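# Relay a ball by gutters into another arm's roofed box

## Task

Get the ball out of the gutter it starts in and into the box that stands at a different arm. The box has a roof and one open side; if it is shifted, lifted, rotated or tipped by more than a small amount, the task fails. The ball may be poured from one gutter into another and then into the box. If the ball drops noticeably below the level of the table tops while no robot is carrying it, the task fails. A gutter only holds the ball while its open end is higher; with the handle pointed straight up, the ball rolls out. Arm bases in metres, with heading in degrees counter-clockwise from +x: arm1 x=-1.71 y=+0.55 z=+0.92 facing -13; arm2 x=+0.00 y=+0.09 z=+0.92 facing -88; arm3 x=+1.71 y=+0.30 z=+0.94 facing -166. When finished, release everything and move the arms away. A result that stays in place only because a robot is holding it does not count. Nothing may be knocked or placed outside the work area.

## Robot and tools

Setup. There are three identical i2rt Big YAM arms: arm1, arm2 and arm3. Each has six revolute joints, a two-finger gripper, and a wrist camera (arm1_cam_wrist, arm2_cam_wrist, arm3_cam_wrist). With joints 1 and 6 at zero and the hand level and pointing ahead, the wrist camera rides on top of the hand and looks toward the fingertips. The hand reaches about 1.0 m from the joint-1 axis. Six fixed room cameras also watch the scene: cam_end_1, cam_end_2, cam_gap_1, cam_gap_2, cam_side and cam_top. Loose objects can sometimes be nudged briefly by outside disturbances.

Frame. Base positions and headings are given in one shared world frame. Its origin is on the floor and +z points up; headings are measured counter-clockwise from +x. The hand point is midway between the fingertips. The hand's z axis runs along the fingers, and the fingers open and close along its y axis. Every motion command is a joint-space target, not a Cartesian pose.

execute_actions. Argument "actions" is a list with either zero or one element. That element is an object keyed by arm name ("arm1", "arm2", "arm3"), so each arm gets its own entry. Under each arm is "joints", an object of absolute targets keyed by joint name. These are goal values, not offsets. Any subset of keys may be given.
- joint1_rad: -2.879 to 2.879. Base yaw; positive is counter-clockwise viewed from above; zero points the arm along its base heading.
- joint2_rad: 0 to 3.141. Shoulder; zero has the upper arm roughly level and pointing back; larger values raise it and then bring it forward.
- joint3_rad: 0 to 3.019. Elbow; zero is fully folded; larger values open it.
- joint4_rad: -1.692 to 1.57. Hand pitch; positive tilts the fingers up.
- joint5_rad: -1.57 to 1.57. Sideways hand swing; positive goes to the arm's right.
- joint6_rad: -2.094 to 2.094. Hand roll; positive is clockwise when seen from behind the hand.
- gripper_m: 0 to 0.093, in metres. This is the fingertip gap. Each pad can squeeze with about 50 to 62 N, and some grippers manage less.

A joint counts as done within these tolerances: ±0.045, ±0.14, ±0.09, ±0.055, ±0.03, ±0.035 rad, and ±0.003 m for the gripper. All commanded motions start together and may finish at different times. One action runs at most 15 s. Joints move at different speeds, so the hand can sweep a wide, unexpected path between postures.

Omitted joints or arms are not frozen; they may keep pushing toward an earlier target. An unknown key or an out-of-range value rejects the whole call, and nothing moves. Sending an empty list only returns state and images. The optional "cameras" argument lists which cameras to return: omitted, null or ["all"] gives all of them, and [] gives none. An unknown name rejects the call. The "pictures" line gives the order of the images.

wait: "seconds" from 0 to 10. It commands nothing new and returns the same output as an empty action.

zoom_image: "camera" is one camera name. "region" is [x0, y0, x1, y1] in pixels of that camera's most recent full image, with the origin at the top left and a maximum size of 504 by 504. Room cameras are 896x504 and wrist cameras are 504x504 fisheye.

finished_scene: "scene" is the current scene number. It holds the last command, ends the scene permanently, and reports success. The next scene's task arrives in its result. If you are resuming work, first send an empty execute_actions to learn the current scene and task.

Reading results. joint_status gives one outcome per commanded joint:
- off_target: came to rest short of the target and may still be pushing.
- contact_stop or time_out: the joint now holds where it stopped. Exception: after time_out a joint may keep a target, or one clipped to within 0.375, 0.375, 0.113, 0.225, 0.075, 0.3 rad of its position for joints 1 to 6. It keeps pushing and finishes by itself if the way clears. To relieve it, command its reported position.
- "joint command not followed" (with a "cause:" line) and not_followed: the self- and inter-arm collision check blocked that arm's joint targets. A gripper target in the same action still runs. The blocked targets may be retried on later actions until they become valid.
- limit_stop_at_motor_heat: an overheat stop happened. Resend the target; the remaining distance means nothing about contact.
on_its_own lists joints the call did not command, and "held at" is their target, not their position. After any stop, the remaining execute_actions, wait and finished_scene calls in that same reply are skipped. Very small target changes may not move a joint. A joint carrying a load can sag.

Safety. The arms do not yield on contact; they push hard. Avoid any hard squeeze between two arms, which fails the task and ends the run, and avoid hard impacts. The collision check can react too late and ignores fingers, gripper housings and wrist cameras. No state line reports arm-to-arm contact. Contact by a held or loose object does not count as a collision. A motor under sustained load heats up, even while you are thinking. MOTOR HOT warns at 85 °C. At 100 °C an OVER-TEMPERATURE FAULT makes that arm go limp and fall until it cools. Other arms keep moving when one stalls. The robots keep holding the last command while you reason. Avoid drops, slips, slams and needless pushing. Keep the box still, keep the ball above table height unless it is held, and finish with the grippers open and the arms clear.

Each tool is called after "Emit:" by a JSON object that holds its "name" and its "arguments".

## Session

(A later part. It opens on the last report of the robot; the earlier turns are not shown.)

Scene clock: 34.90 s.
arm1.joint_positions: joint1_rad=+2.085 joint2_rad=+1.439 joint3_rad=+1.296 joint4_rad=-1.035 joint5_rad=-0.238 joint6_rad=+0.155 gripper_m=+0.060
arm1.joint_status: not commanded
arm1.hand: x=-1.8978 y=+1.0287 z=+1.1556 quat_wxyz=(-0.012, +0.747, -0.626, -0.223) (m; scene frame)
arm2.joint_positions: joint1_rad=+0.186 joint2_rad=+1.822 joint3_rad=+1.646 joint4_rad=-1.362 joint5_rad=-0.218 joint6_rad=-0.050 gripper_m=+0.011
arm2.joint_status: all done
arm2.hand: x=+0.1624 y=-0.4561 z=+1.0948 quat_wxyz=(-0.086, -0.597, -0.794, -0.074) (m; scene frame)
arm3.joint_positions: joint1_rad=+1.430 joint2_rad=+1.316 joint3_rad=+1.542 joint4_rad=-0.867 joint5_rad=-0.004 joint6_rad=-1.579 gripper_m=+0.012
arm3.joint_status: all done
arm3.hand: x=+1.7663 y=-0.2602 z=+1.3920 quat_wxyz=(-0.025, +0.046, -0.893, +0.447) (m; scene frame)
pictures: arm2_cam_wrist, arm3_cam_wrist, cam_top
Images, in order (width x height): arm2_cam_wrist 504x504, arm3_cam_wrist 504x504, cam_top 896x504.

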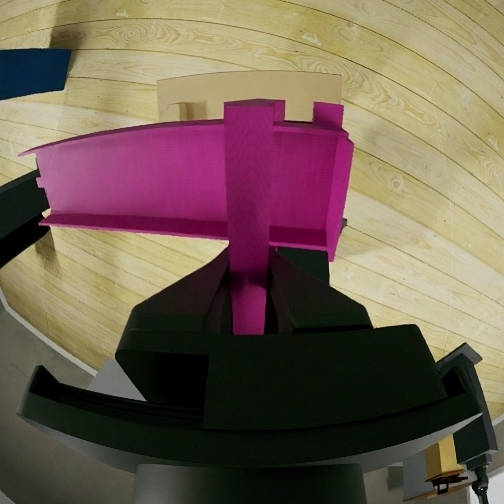

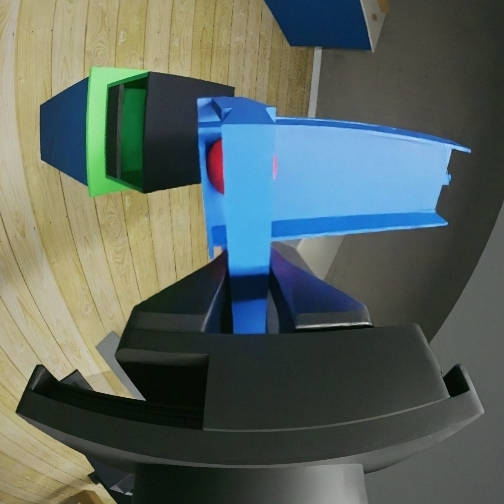

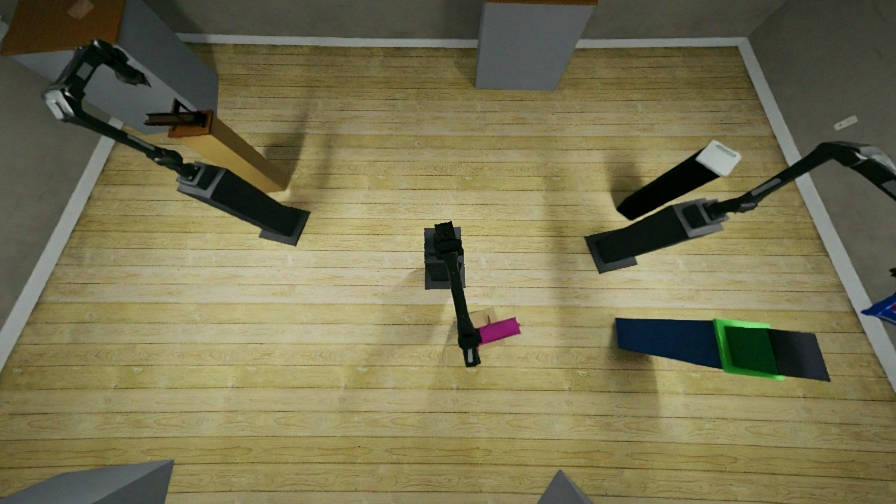

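Emit:
{"name": "execute_actions", "arguments": {"actions": [{"arm2":{"joints":{"joint1_rad":0.208,"joint2_rad":1.93,"joint3_rad":1.49,"joint4_rad":-1.095}},"arm3":{"joints":{"joint1_rad":1.403,"joint2_rad":1.24,"joint3_rad":0.87,"joint4_rad":-0.90}}}], "cameras": ["cam_end_2","arm3_cam_wrist","arm2_cam_wrist"]}}

Scene clock: 36.43 s.
arm1.joint_positions: joint1_rad=+2.085 joint2_rad=+1.439 joint3_rad=+1.296 joint4_rad=-1.035 joint5_rad=-0.238 joint6_rad=+0.155 gripper_m=+0.060
arm1.joint_status: not commanded
arm1.hand: x=-1.8978 y=+1.0287 z=+1.1556 quat_wxyz=(-0.012, +0.747, -0.626, -0.223) (m; scene frame)
arm2.joint_positions: joint1_rad=+0.199 joint2_rad=+1.954 joint3_rad=+1.476 joint4_rad=-1.106 joint5_rad=-0.221 joint6_rad=-0.053 gripper_m=+0.011
arm2.joint_status: all done
arm2.hand: x=+0.1701 y=-0.4509 z=+0.9620 quat_wxyz=(-0.069, -0.592, -0.798, -0.089) (m; scene frame)
arm3.joint_positions: joint1_rad=+1.406 joint2_rad=+1.262 joint3_rad=+0.864 joint4_rad=-0.908 joint5_rad=-0.003 joint6_rad=-1.579 gripper_m=+0.012
arm3.joint_status: all done
arm3.hand: x=+1.7424 y=-0.0873 z=+1.0661 quat_wxyz=(-0.009, +0.040, -0.991, +0.131) (m; scene frame)
pictures: arm2_cam_wrist, arm3_cam_wrist, cam_end_2
Images, in order (width x height): arm2_cam_wrist 504x504, arm3_cam_wrist 504x504, cam_end_2 896x504.

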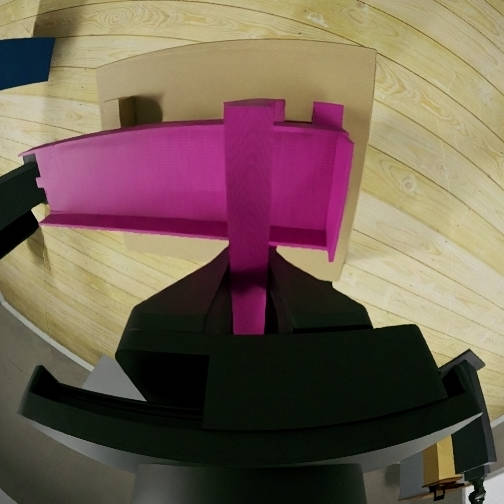

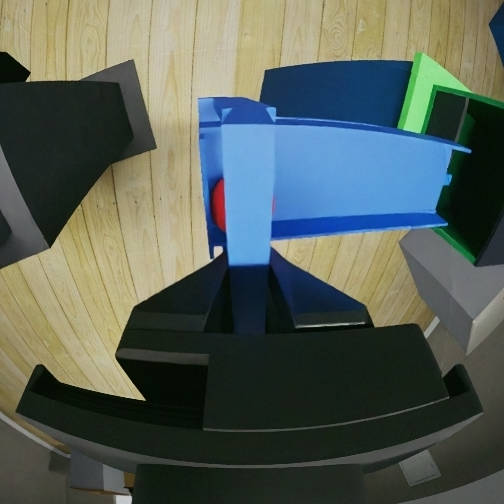

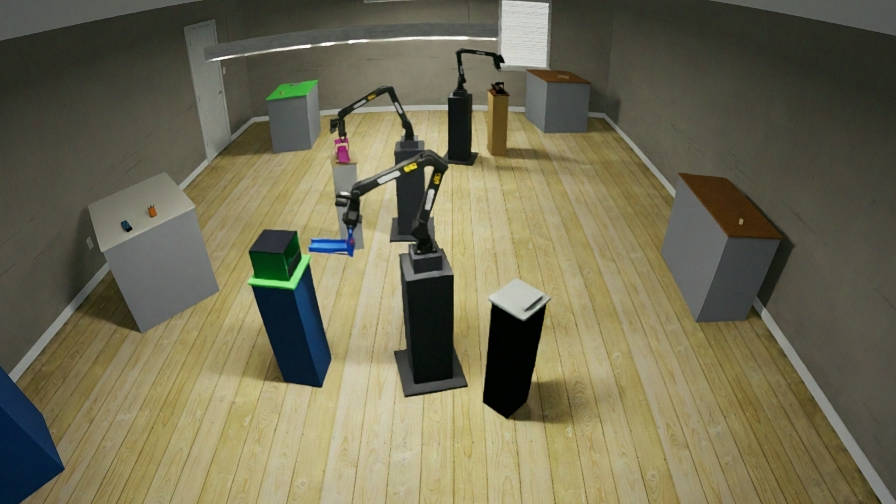

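Emit:
{"name": "execute_actions", "arguments": {"actions": [{"arm2":{"joints":{"joint2_rad":1.94,"gripper_m":0.06}},"arm3":{"joints":{"joint1_rad":1.42,"joint2_rad":1.41,"joint3_rad":1.063}}}], "cameras": ["cam_end_2","cam_end_1","arm3_cam_wrist","arm2_cam_wrist","cam_top"]}}

Emit:
{"name": "zoom_image", "arguments": {"camera": "cam_end_2", "region": [235, 200, 385, 300]}}

Emit:
{"name": "zoom_image", "arguments": {"camera": "arm3_cam_wrist", "region": [344, 40, 504, 300]}}

Scene clock: 37.50 s.
arm1.joint_positions: joint1_rad=+2.085 joint2_rad=+1.439 joint3_rad=+1.296 joint4_rad=-1.035 joint5_rad=-0.238 joint6_rad=+0.155 gripper_m=+0.060
arm1.joint_status: not commanded
arm1.hand: x=-1.8978 y=+1.0287 z=+1.1556 quat_wxyz=(-0.012, +0.747, -0.626, -0.223) (m; scene frame)
arm2.joint_positions: joint1_rad=+0.199 joint2_rad=+1.954 joint3_rad=+1.476 joint4_rad=-1.105 joint5_rad=-0.221 joint6_rad=-0.053 gripper_m=+0.060
arm2.joint_status: all done
arm2.hand: x=+0.1702 y=-0.4510 z=+0.9620 quat_wxyz=(-0.069, -0.592, -0.798, -0.089) (m; scene frame)
arm3.joint_positions: joint1_rad=+1.413 joint2_rad=+1.428 joint3_rad=+0.990 joint4_rad=-0.908 joint5_rad=-0.003 joint6_rad=-1.579 gripper_m=+0.012
arm3.joint_status: all done
arm3.hand: x=+1.7492 y=-0.1350 z=+1.0531 quat_wxyz=(-0.009, +0.044, -0.993, +0.111) (m; scene frame)
pictures: arm2_cam_wrist, arm3_cam_wrist, cam_end_1, cam_end_2, cam_top
Images, in order (width x height): arm2_cam_wrist 504x504, arm3_cam_wrist 504x504, cam_end_1 896x504, cam_end_2 896x504, cam_top 896x504.

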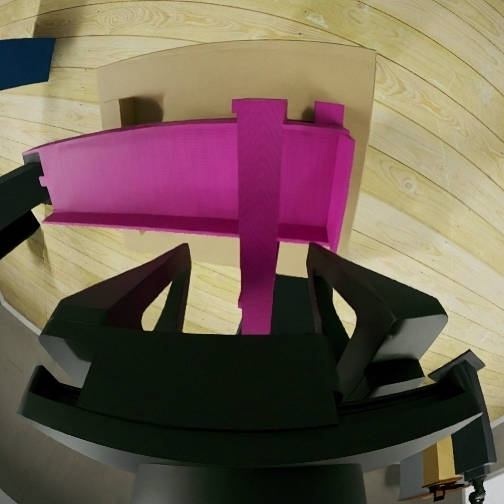

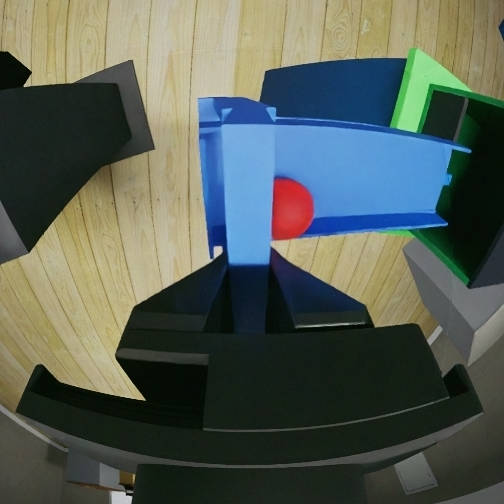

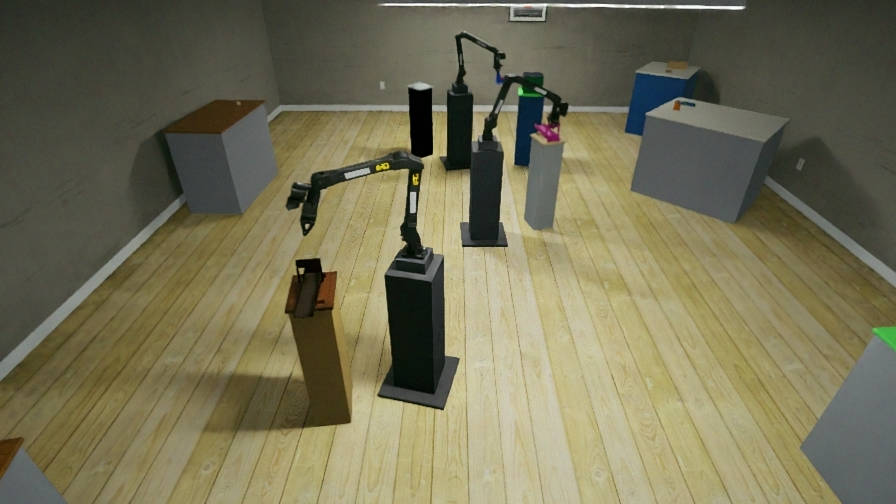

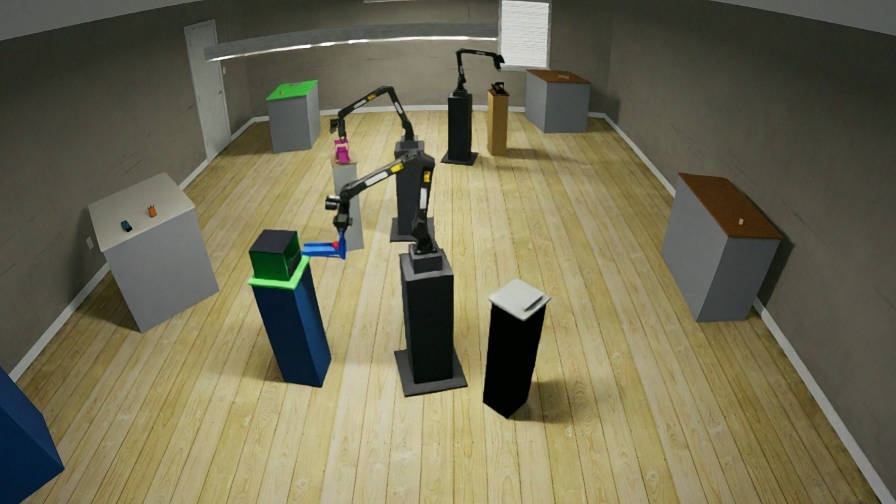

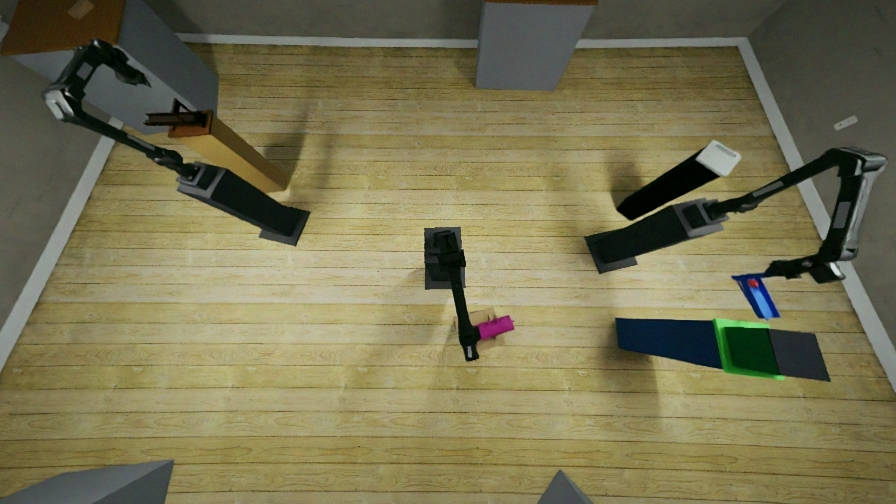

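Region (235, 200, 385, 300) of cam_end_2's 896x504 image, scaled by 3.360, with more detail than that image has.

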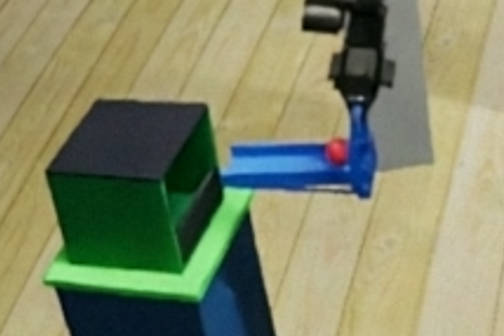

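Region (344, 40, 504, 300) of arm3_cam_wrist's 504x504 image, scaled by 1.938, with more detail than that image has; it fills the left 310 columns of this view, and the rest is white.

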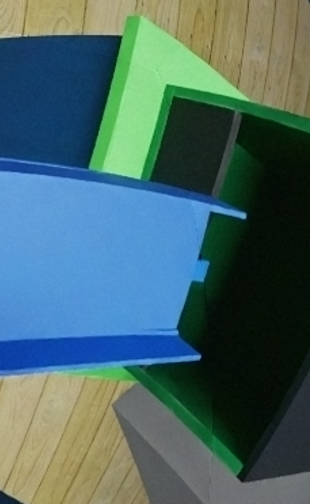

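The ball moved a bit; raising tilt slightly right away.

Emit:
{"name": "execute_actions", "arguments": {"actions": [{"arm2":{"joints":{"joint2_rad":1.6}},"arm3":{"joints":{"joint4_rad":-0.85}}}], "cameras": ["cam_end_2","cam_end_1","arm3_cam_wrist"]}}

Emit:
{"name": "zoom_image", "arguments": {"camera": "cam_end_1", "region": [475, 50, 555, 110]}}

Emit:
{"name": "zoom_image", "arguments": {"camera": "cam_end_2", "region": [235, 200, 385, 300]}}

Scene clock: 38.97 s.
arm1.joint_positions: joint1_rad=+2.085 joint2_rad=+1.439 joint3_rad=+1.296 joint4_rad=-1.035 joint5_rad=-0.238 joint6_rad=+0.155 gripper_m=+0.060
arm1.joint_status: not commanded
arm1.hand: x=-1.8978 y=+1.0287 z=+1.1556 quat_wxyz=(-0.012, +0.747, -0.626, -0.223) (m; scene frame)
arm2.joint_positions: joint1_rad=+0.199 joint2_rad=+1.590 joint3_rad=+1.476 joint4_rad=-1.104 joint5_rad=-0.222 joint6_rad=-0.053 gripper_m=+0.060
arm2.joint_status: all done
arm2.hand: x=+0.1685 y=-0.4479 z=+1.1605 quat_wxyz=(-0.207, -0.567, -0.797, +0.027) (m; scene frame)
arm3.joint_positions: joint1_rad=+1.413 joint2_rad=+1.428 joint3_rad=+0.990 joint4_rad=-0.867 joint5_rad=-0.003 joint6_rad=-1.579 gripper_m=+0.012
arm3.joint_status: all done
arm3.hand: x=+1.7500 y=-0.1450 z=+1.0556 quat_wxyz=(-0.010, +0.044, -0.990, +0.132) (m; scene frame)
pictures: arm3_cam_wrist, cam_end_1, cam_end_2
Images, in order (width x height): arm3_cam_wrist 504x504, cam_end_1 896x504, cam_end_2 896x504.

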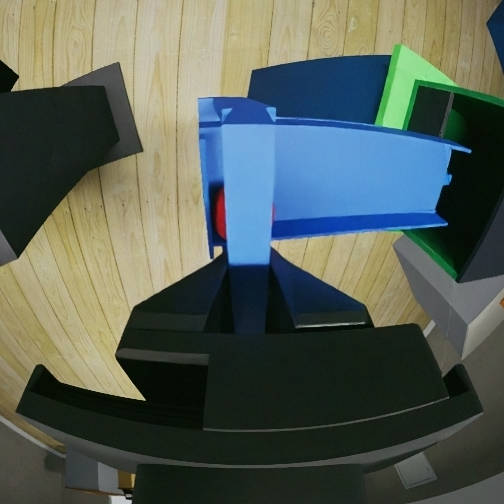

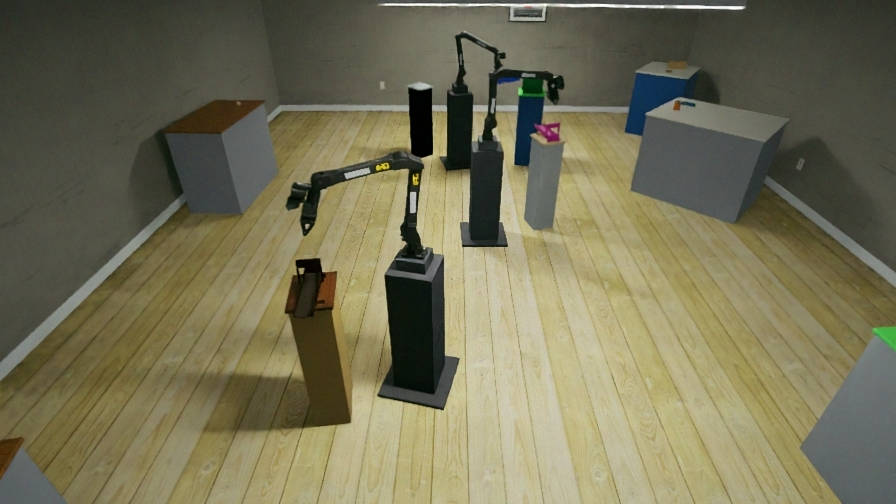

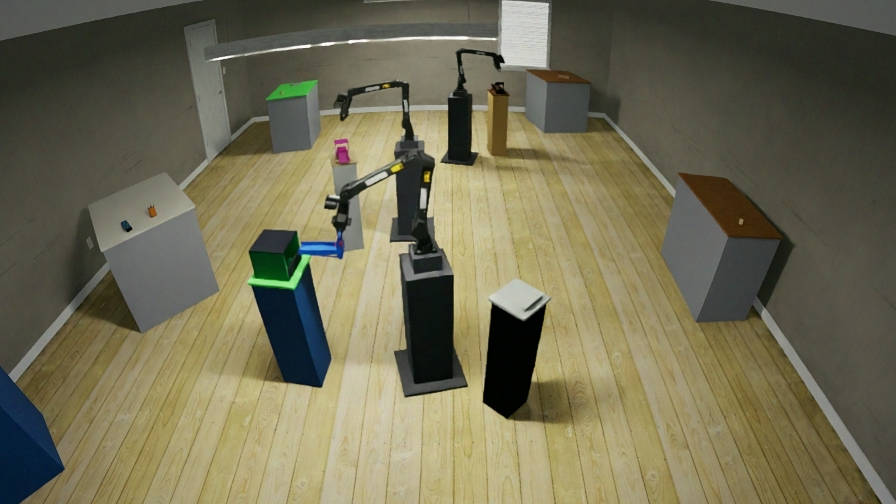

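Region (475, 50, 555, 110) of cam_end_1's 896x504 image, scaled by 6.300, with more detail than that image has; it fills the top 378 rows of this view, and the rest is white.

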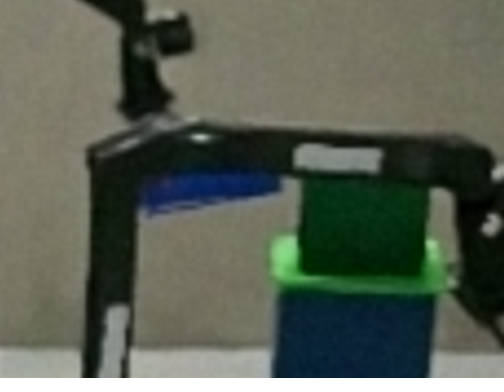

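Region (235, 200, 385, 300) of cam_end_2's 896x504 image, scaled by 3.360, with more detail than that image has.

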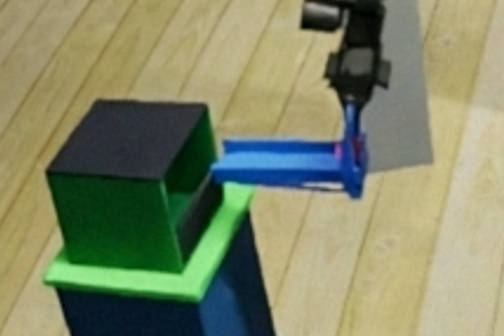

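Emit:
{"name": "execute_actions", "arguments": {"actions": [{"arm2":{"joints":{"joint2_rad":1.2}},"arm3":{"joints":{"joint2_rad":1.567,"joint3_rad":1.224,"joint4_rad":-0.90}}}], "cameras": ["cam_end_2","cam_end_1","arm3_cam_wrist"]}}

Emit:
{"name": "zoom_image", "arguments": {"camera": "cam_end_1", "region": [475, 50, 555, 110]}}

Emit:
{"name": "zoom_image", "arguments": {"camera": "cam_end_2", "region": [235, 200, 385, 300]}}

Scene clock: 41.13 s.
arm1.joint_positions: joint1_rad=+2.085 joint2_rad=+1.439 joint3_rad=+1.296 joint4_rad=-1.035 joint5_rad=-0.238 joint6_rad=+0.155 gripper_m=+0.060
arm1.joint_status: not commanded
arm1.hand: x=-1.8978 y=+1.0287 z=+1.1556 quat_wxyz=(-0.012, +0.747, -0.626, -0.223) (m; scene frame)
arm2.joint_positions: joint1_rad=+0.199 joint2_rad=+1.202 joint3_rad=+1.476 joint4_rad=-1.104 joint5_rad=-0.222 joint6_rad=-0.053 gripper_m=+0.060
arm2.joint_status: all done
arm2.hand: x=+0.1480 y=-0.3691 z=+1.3558 quat_wxyz=(-0.346, -0.520, -0.767, +0.149) (m; scene frame)
arm3.joint_positions: joint1_rad=+1.413 joint2_rad=+1.575 joint3_rad=+1.157 joint4_rad=-0.901 joint5_rad=-0.003 joint6_rad=-1.579 gripper_m=+0.012
arm3.joint_status: all done
arm3.hand: x=+1.7544 y=-0.2004 z=+1.0548 quat_wxyz=(-0.010, +0.044, -0.991, +0.124) (m; scene frame)
pictures: arm3_cam_wrist, cam_end_1, cam_end_2
Images, in order (width x height): arm3_cam_wrist 504x504, cam_end_1 896x504, cam_end_2 896x504.

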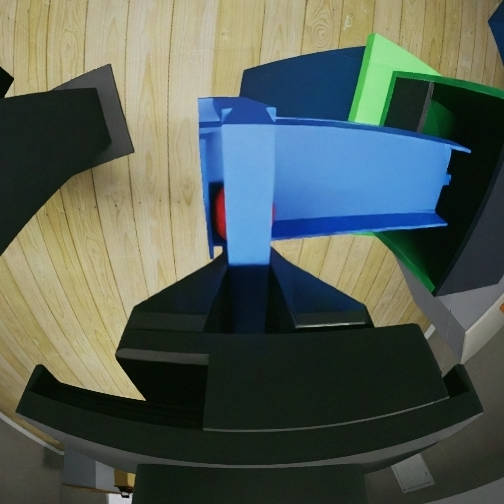

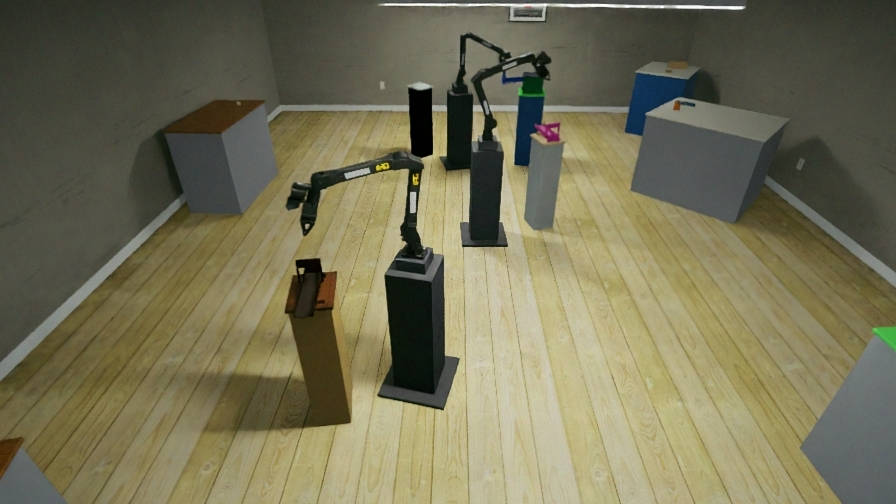

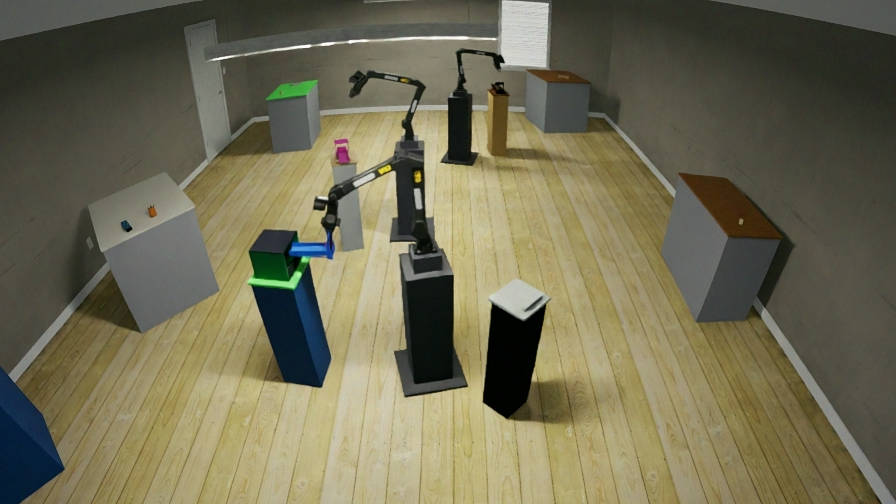

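Region (475, 50, 555, 110) of cam_end_1's 896x504 image, scaled by 6.300, with more detail than that image has; it fills the top 378 rows of this view, and the rest is white.

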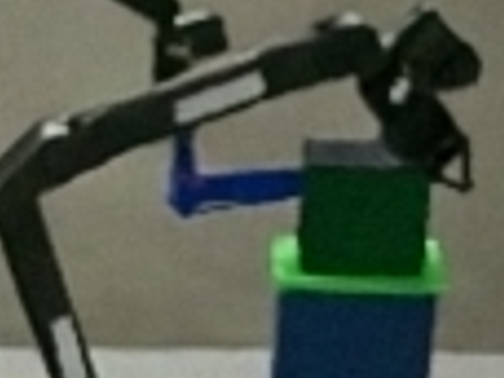

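Region (235, 200, 385, 300) of cam_end_2's 896x504 image, scaled by 3.360, with more detail than that image has.

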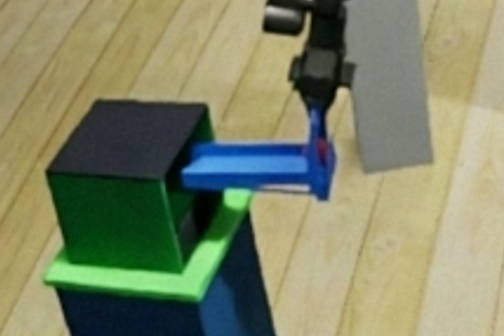

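Emit:
{"name": "execute_actions", "arguments": {"actions": [{"arm3":{"joints":{"joint2_rad":1.725,"joint3_rad":1.45,"joint4_rad":-0.985}}}], "cameras": ["cam_end_2","cam_end_1","arm3_cam_wrist"]}}

Emit:
{"name": "zoom_image", "arguments": {"camera": "cam_end_1", "region": [475, 50, 555, 110]}}

Emit:
{"name": "zoom_image", "arguments": {"camera": "cam_end_2", "region": [235, 200, 385, 300]}}

Scene clock: 42.27 s.
arm1.joint_positions: joint1_rad=+2.085 joint2_rad=+1.439 joint3_rad=+1.296 joint4_rad=-1.035 joint5_rad=-0.238 joint6_rad=+0.155 gripper_m=+0.060
arm1.joint_status: not commanded
arm1.hand: x=-1.8978 y=+1.0287 z=+1.1556 quat_wxyz=(-0.012, +0.747, -0.626, -0.223) (m; scene frame)
arm2.joint_positions: joint1_rad=+0.199 joint2_rad=+1.202 joint3_rad=+1.476 joint4_rad=-1.104 joint5_rad=-0.222 joint6_rad=-0.053 gripper_m=+0.060
arm2.joint_status: not commanded
arm2.hand: x=+0.1480 y=-0.3691 z=+1.3558 quat_wxyz=(-0.346, -0.520, -0.767, +0.149) (m; scene frame)
arm3.joint_positions: joint1_rad=+1.413 joint2_rad=+1.742 joint3_rad=+1.373 joint4_rad=-0.982 joint5_rad=-0.003 joint6_rad=-1.579 gripper_m=+0.012
arm3.joint_status: all done
arm3.hand: x=+1.7594 y=-0.2618 z=+1.0538 quat_wxyz=(-0.009, +0.044, -0.993, +0.109) (m; scene frame)
pictures: arm3_cam_wrist, cam_end_1, cam_end_2
Images, in order (width x height): arm3_cam_wrist 504x504, cam_end_1 896x504, cam_end_2 896x504.

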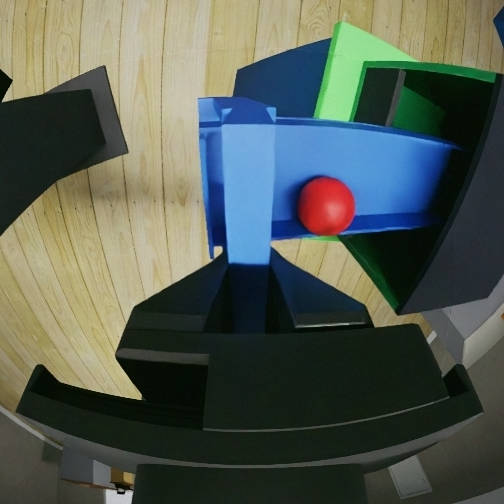

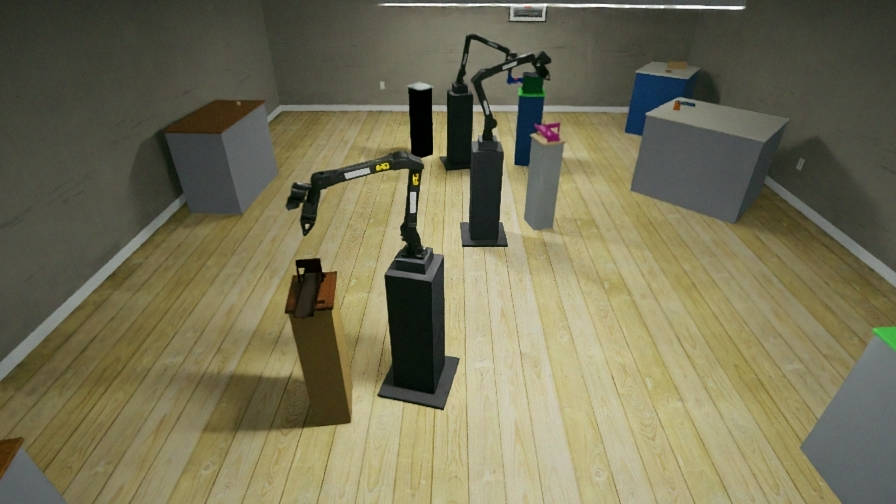

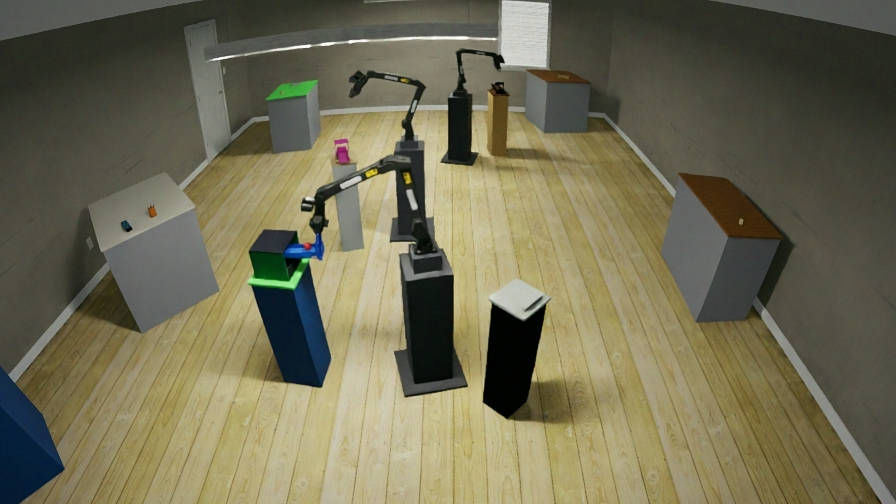

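Region (475, 50, 555, 110) of cam_end_1's 896x504 image, scaled by 6.300, with more detail than that image has; it fills the top 378 rows of this view, and the rest is white.

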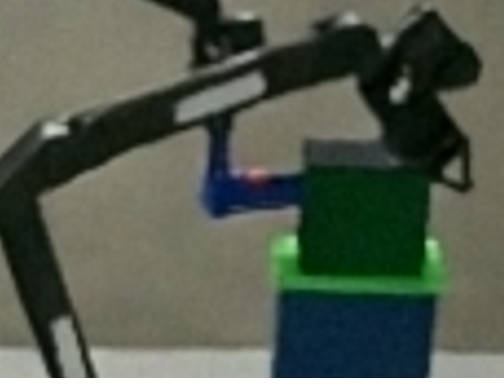

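Region (235, 200, 385, 300) of cam_end_2's 896x504 image, scaled by 3.360, with more detail than that image has.

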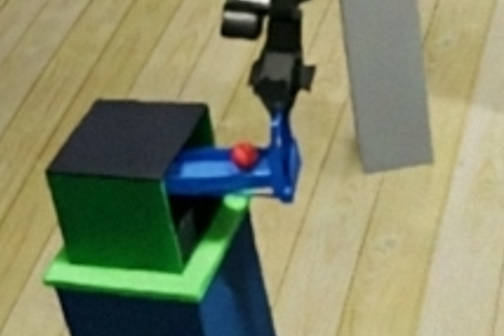

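Blue seems level near τ≈0.2; tilt modestly.

Emit:
{"name": "execute_actions", "arguments": {"actions": [{"arm3":{"joints":{"joint4_rad":-1.065}}}], "cameras": ["cam_end_2","arm3_cam_wrist"]}}

Scene clock: 43.03 s.
arm1.joint_positions: joint1_rad=+2.085 joint2_rad=+1.439 joint3_rad=+1.296 joint4_rad=-1.035 joint5_rad=-0.238 joint6_rad=+0.155 gripper_m=+0.060
arm1.joint_status: not commanded
arm1.hand: x=-1.8978 y=+1.0287 z=+1.1556 quat_wxyz=(-0.012, +0.747, -0.626, -0.223) (m; scene frame)
arm2.joint_positions: joint1_rad=+0.199 joint2_rad=+1.202 joint3_rad=+1.476 joint4_rad=-1.104 joint5_rad=-0.222 joint6_rad=-0.053 gripper_m=+0.060
arm2.joint_status: not commanded
arm2.hand: x=+0.1480 y=-0.3691 z=+1.3558 quat_wxyz=(-0.346, -0.520, -0.767, +0.149) (m; scene frame)
arm3.joint_positions: joint1_rad=+1.413 joint2_rad=+1.742 joint3_rad=+1.373 joint4_rad=-1.061 joint5_rad=-0.003 joint6_rad=-1.579 gripper_m=+0.012
arm3.joint_status: all done
arm3.hand: x=+1.7579 y=-0.2427 z=+1.0504 quat_wxyz=(-0.008, +0.044, -0.997, +0.069) (m; scene frame)
pictures: arm3_cam_wrist, cam_end_2
Images, in order (width x height): arm3_cam_wrist 504x504, cam_end_2 896x504.

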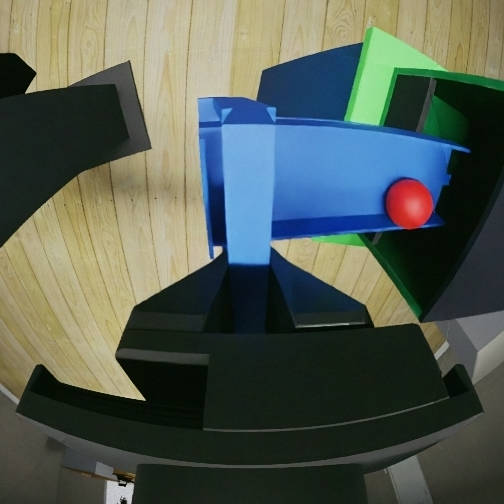

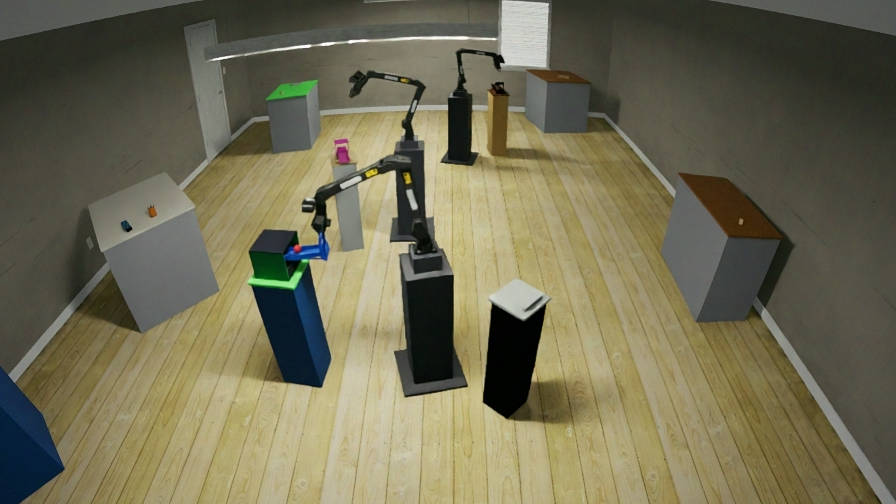

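Emit:
{"name": "wait", "arguments": {"seconds": 1.5}}

Emit:
{"name": "zoom_image", "arguments": {"camera": "arm3_cam_wrist", "region": [304, 20, 504, 330]}}

Emit:
{"name": "zoom_image", "arguments": {"camera": "cam_end_2", "region": [235, 200, 385, 300]}}

Scene clock: 44.57 s.
arm1.joint_positions: joint1_rad=+2.085 joint2_rad=+1.439 joint3_rad=+1.296 joint4_rad=-1.035 joint5_rad=-0.238 joint6_rad=+0.155 gripper_m=+0.060
arm1.joint_status: not commanded
arm1.hand: x=-1.8978 y=+1.0287 z=+1.1556 quat_wxyz=(-0.012, +0.747, -0.626, -0.223) (m; scene frame)
arm2.joint_positions: joint1_rad=+0.199 joint2_rad=+1.202 joint3_rad=+1.476 joint4_rad=-1.104 joint5_rad=-0.222 joint6_rad=-0.053 gripper_m=+0.060
arm2.joint_status: not commanded
arm2.hand: x=+0.1480 y=-0.3691 z=+1.3558 quat_wxyz=(-0.346, -0.520, -0.767, +0.149) (m; scene frame)
arm3.joint_positions: joint1_rad=+1.413 joint2_rad=+1.742 joint3_rad=+1.373 joint4_rad=-1.062 joint5_rad=-0.003 joint6_rad=-1.579 gripper_m=+0.012
arm3.joint_status: all done
arm3.hand: x=+1.7579 y=-0.2426 z=+1.0503 quat_wxyz=(-0.008, +0.044, -0.997, +0.069) (m; scene frame)
wait: 1.50 s; at rest by 0.23 s
pictures: arm1_cam_wrist, arm2_cam_wrist, arm3_cam_wrist, cam_end_1, cam_end_2, cam_gap_1, cam_gap_2, cam_side, cam_top
Images, in order (width x height): arm1_cam_wrist 504x504, arm2_cam_wrist 504x504, arm3_cam_wrist 504x504, cam_end_1 896x504, cam_end_2 896x504, cam_gap_1 896x504, cam_gap_2 896x504, cam_side 896x504, cam_top 896x504.

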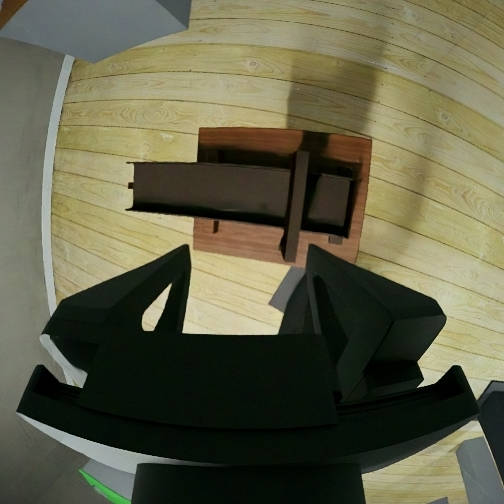

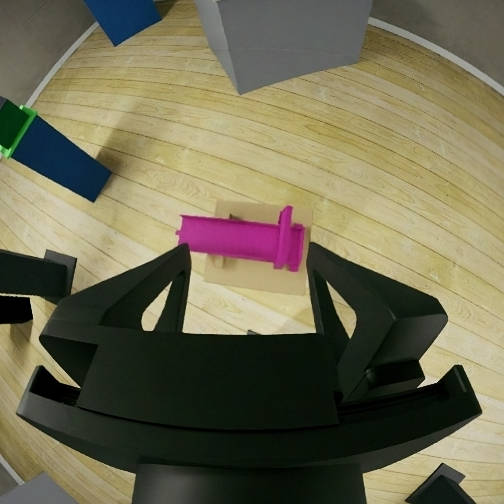

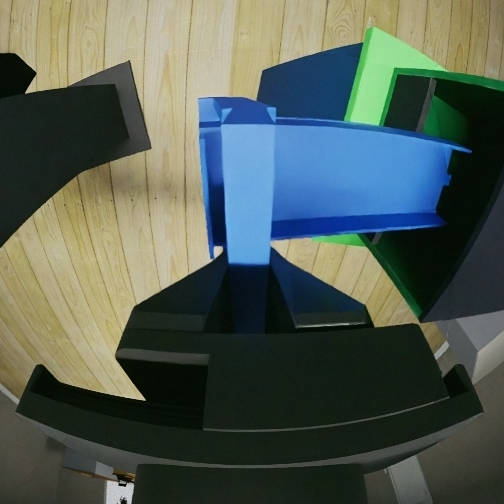

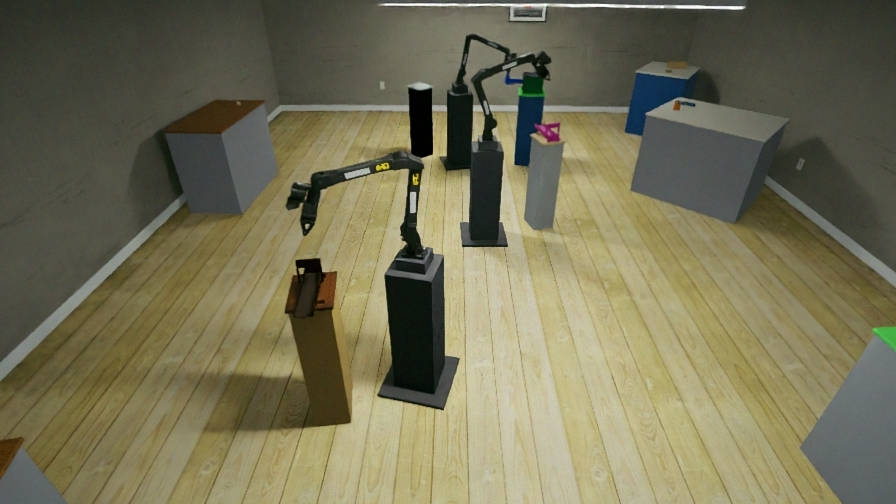

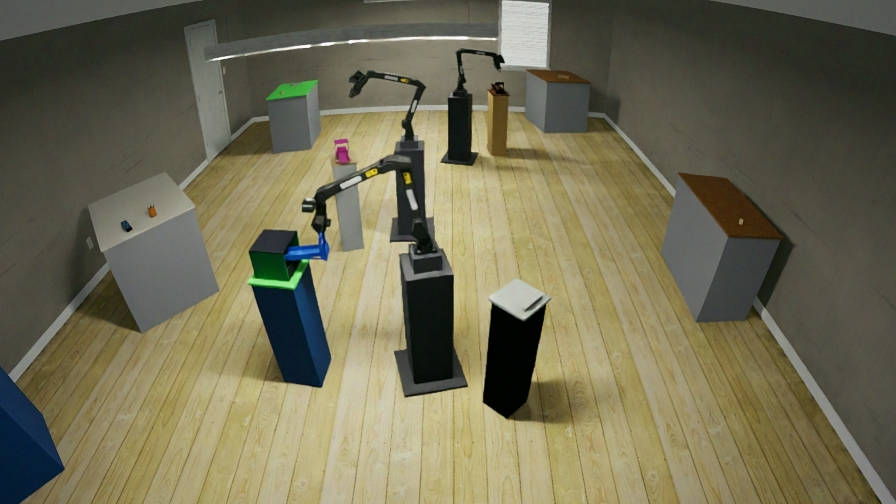

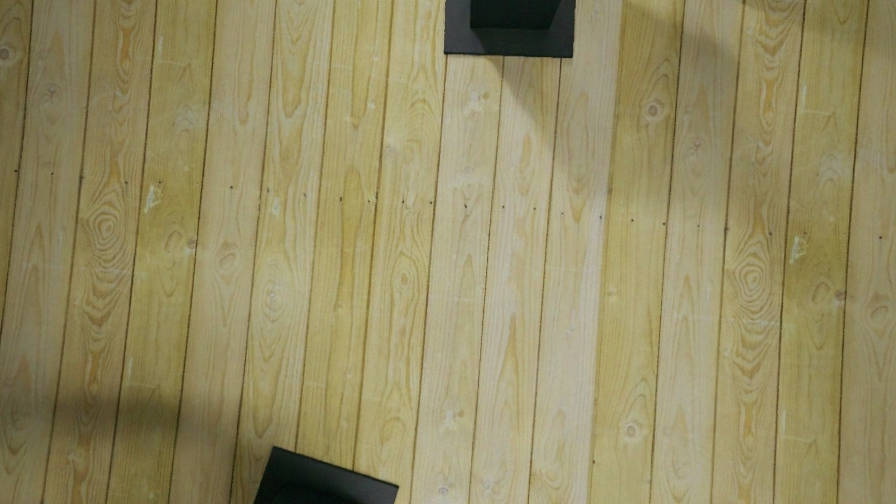

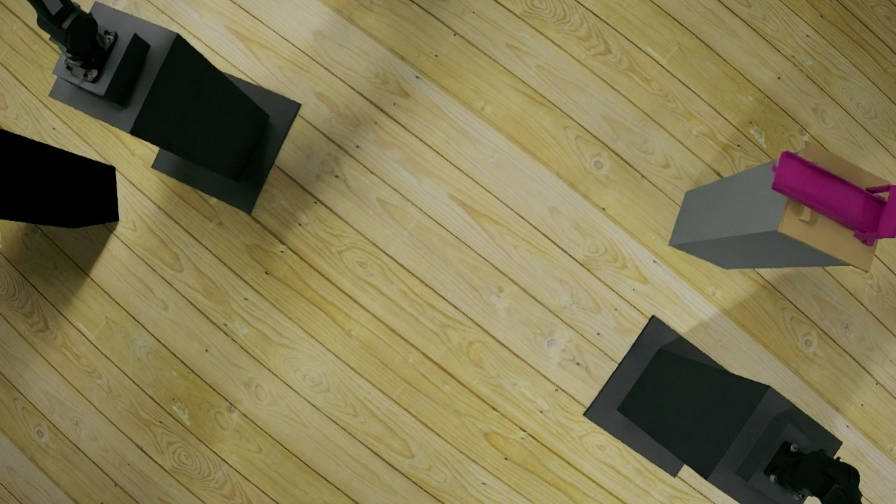

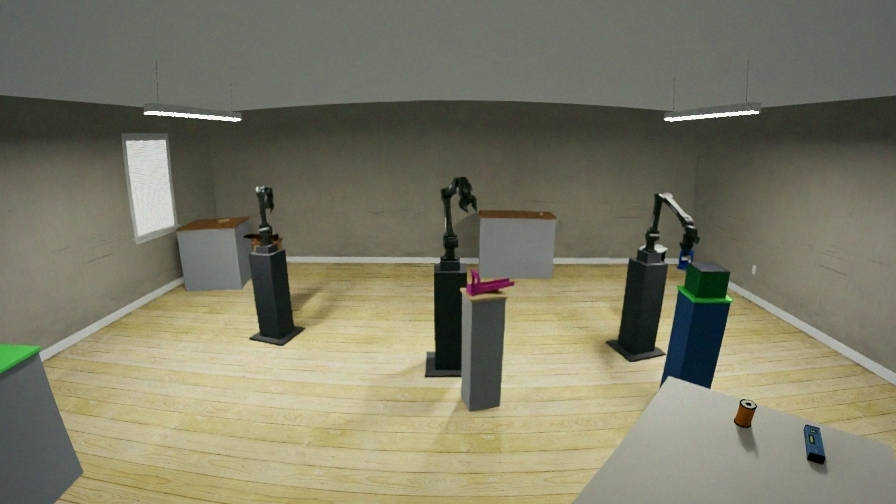

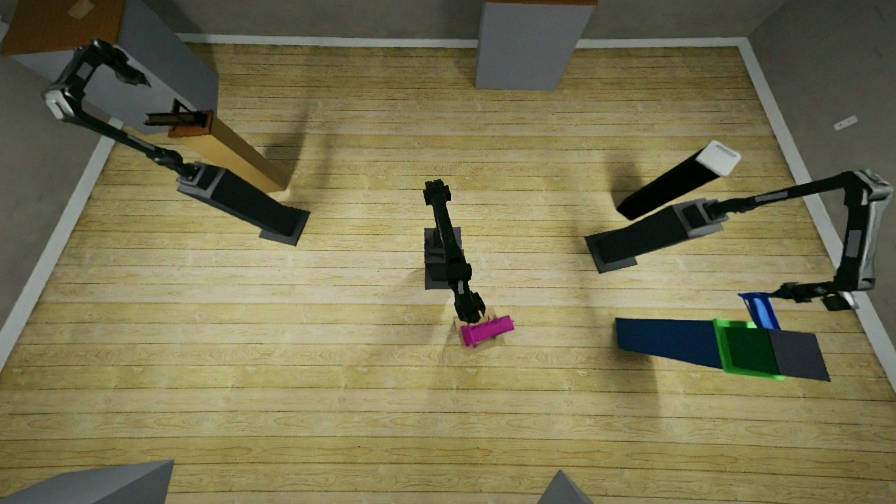

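Region (304, 20, 504, 330) of arm3_cam_wrist's 504x504 image, scaled by 1.626, with more detail than that image has; it fills the left 325 columns of this view, and the rest is white.

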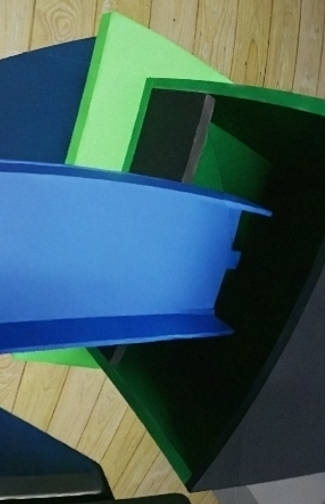

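Region (235, 200, 385, 300) of cam_end_2's 896x504 image, scaled by 3.360, with more detail than that image has.

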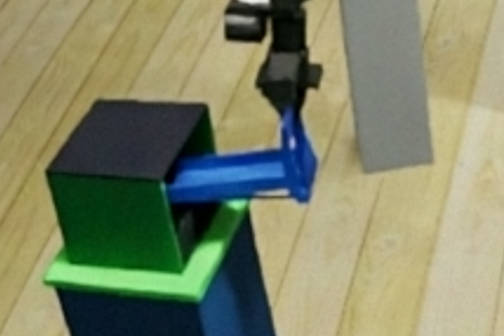

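Emit:
{"name": "execute_actions", "arguments": {"actions": [{"arm3":{"joints":{"joint2_rad":1.675,"joint3_rad":1.335}}}], "cameras": []}}

Scene clock: 45.60 s.
arm1.joint_positions: joint1_rad=+2.085 joint2_rad=+1.439 joint3_rad=+1.296 joint4_rad=-1.035 joint5_rad=-0.238 joint6_rad=+0.155 gripper_m=+0.060
arm1.joint_status: not commanded
arm1.hand: x=-1.8978 y=+1.0287 z=+1.1556 quat_wxyz=(-0.012, +0.747, -0.626, -0.223) (m; scene frame)
arm2.joint_positions: joint1_rad=+0.199 joint2_rad=+1.202 joint3_rad=+1.476 joint4_rad=-1.104 joint5_rad=-0.222 joint6_rad=-0.053 gripper_m=+0.060
arm2.joint_status: not commanded
arm2.hand: x=+0.1480 y=-0.3691 z=+1.3558 quat_wxyz=(-0.346, -0.520, -0.767, +0.149) (m; scene frame)
arm3.joint_positions: joint1_rad=+1.413 joint2_rad=+1.687 joint3_rad=+1.343 joint4_rad=-1.062 joint5_rad=-0.003 joint6_rad=-1.579 gripper_m=+0.012
arm3.joint_status: all done
arm3.hand: x=+1.7569 y=-0.2319 z=+1.0666 quat_wxyz=(-0.008, +0.044, -0.996, +0.081) (m; scene frame)
pictures: none
No camera images: the call's "cameras" was empty. Leave "cameras" out to get every camera's image.


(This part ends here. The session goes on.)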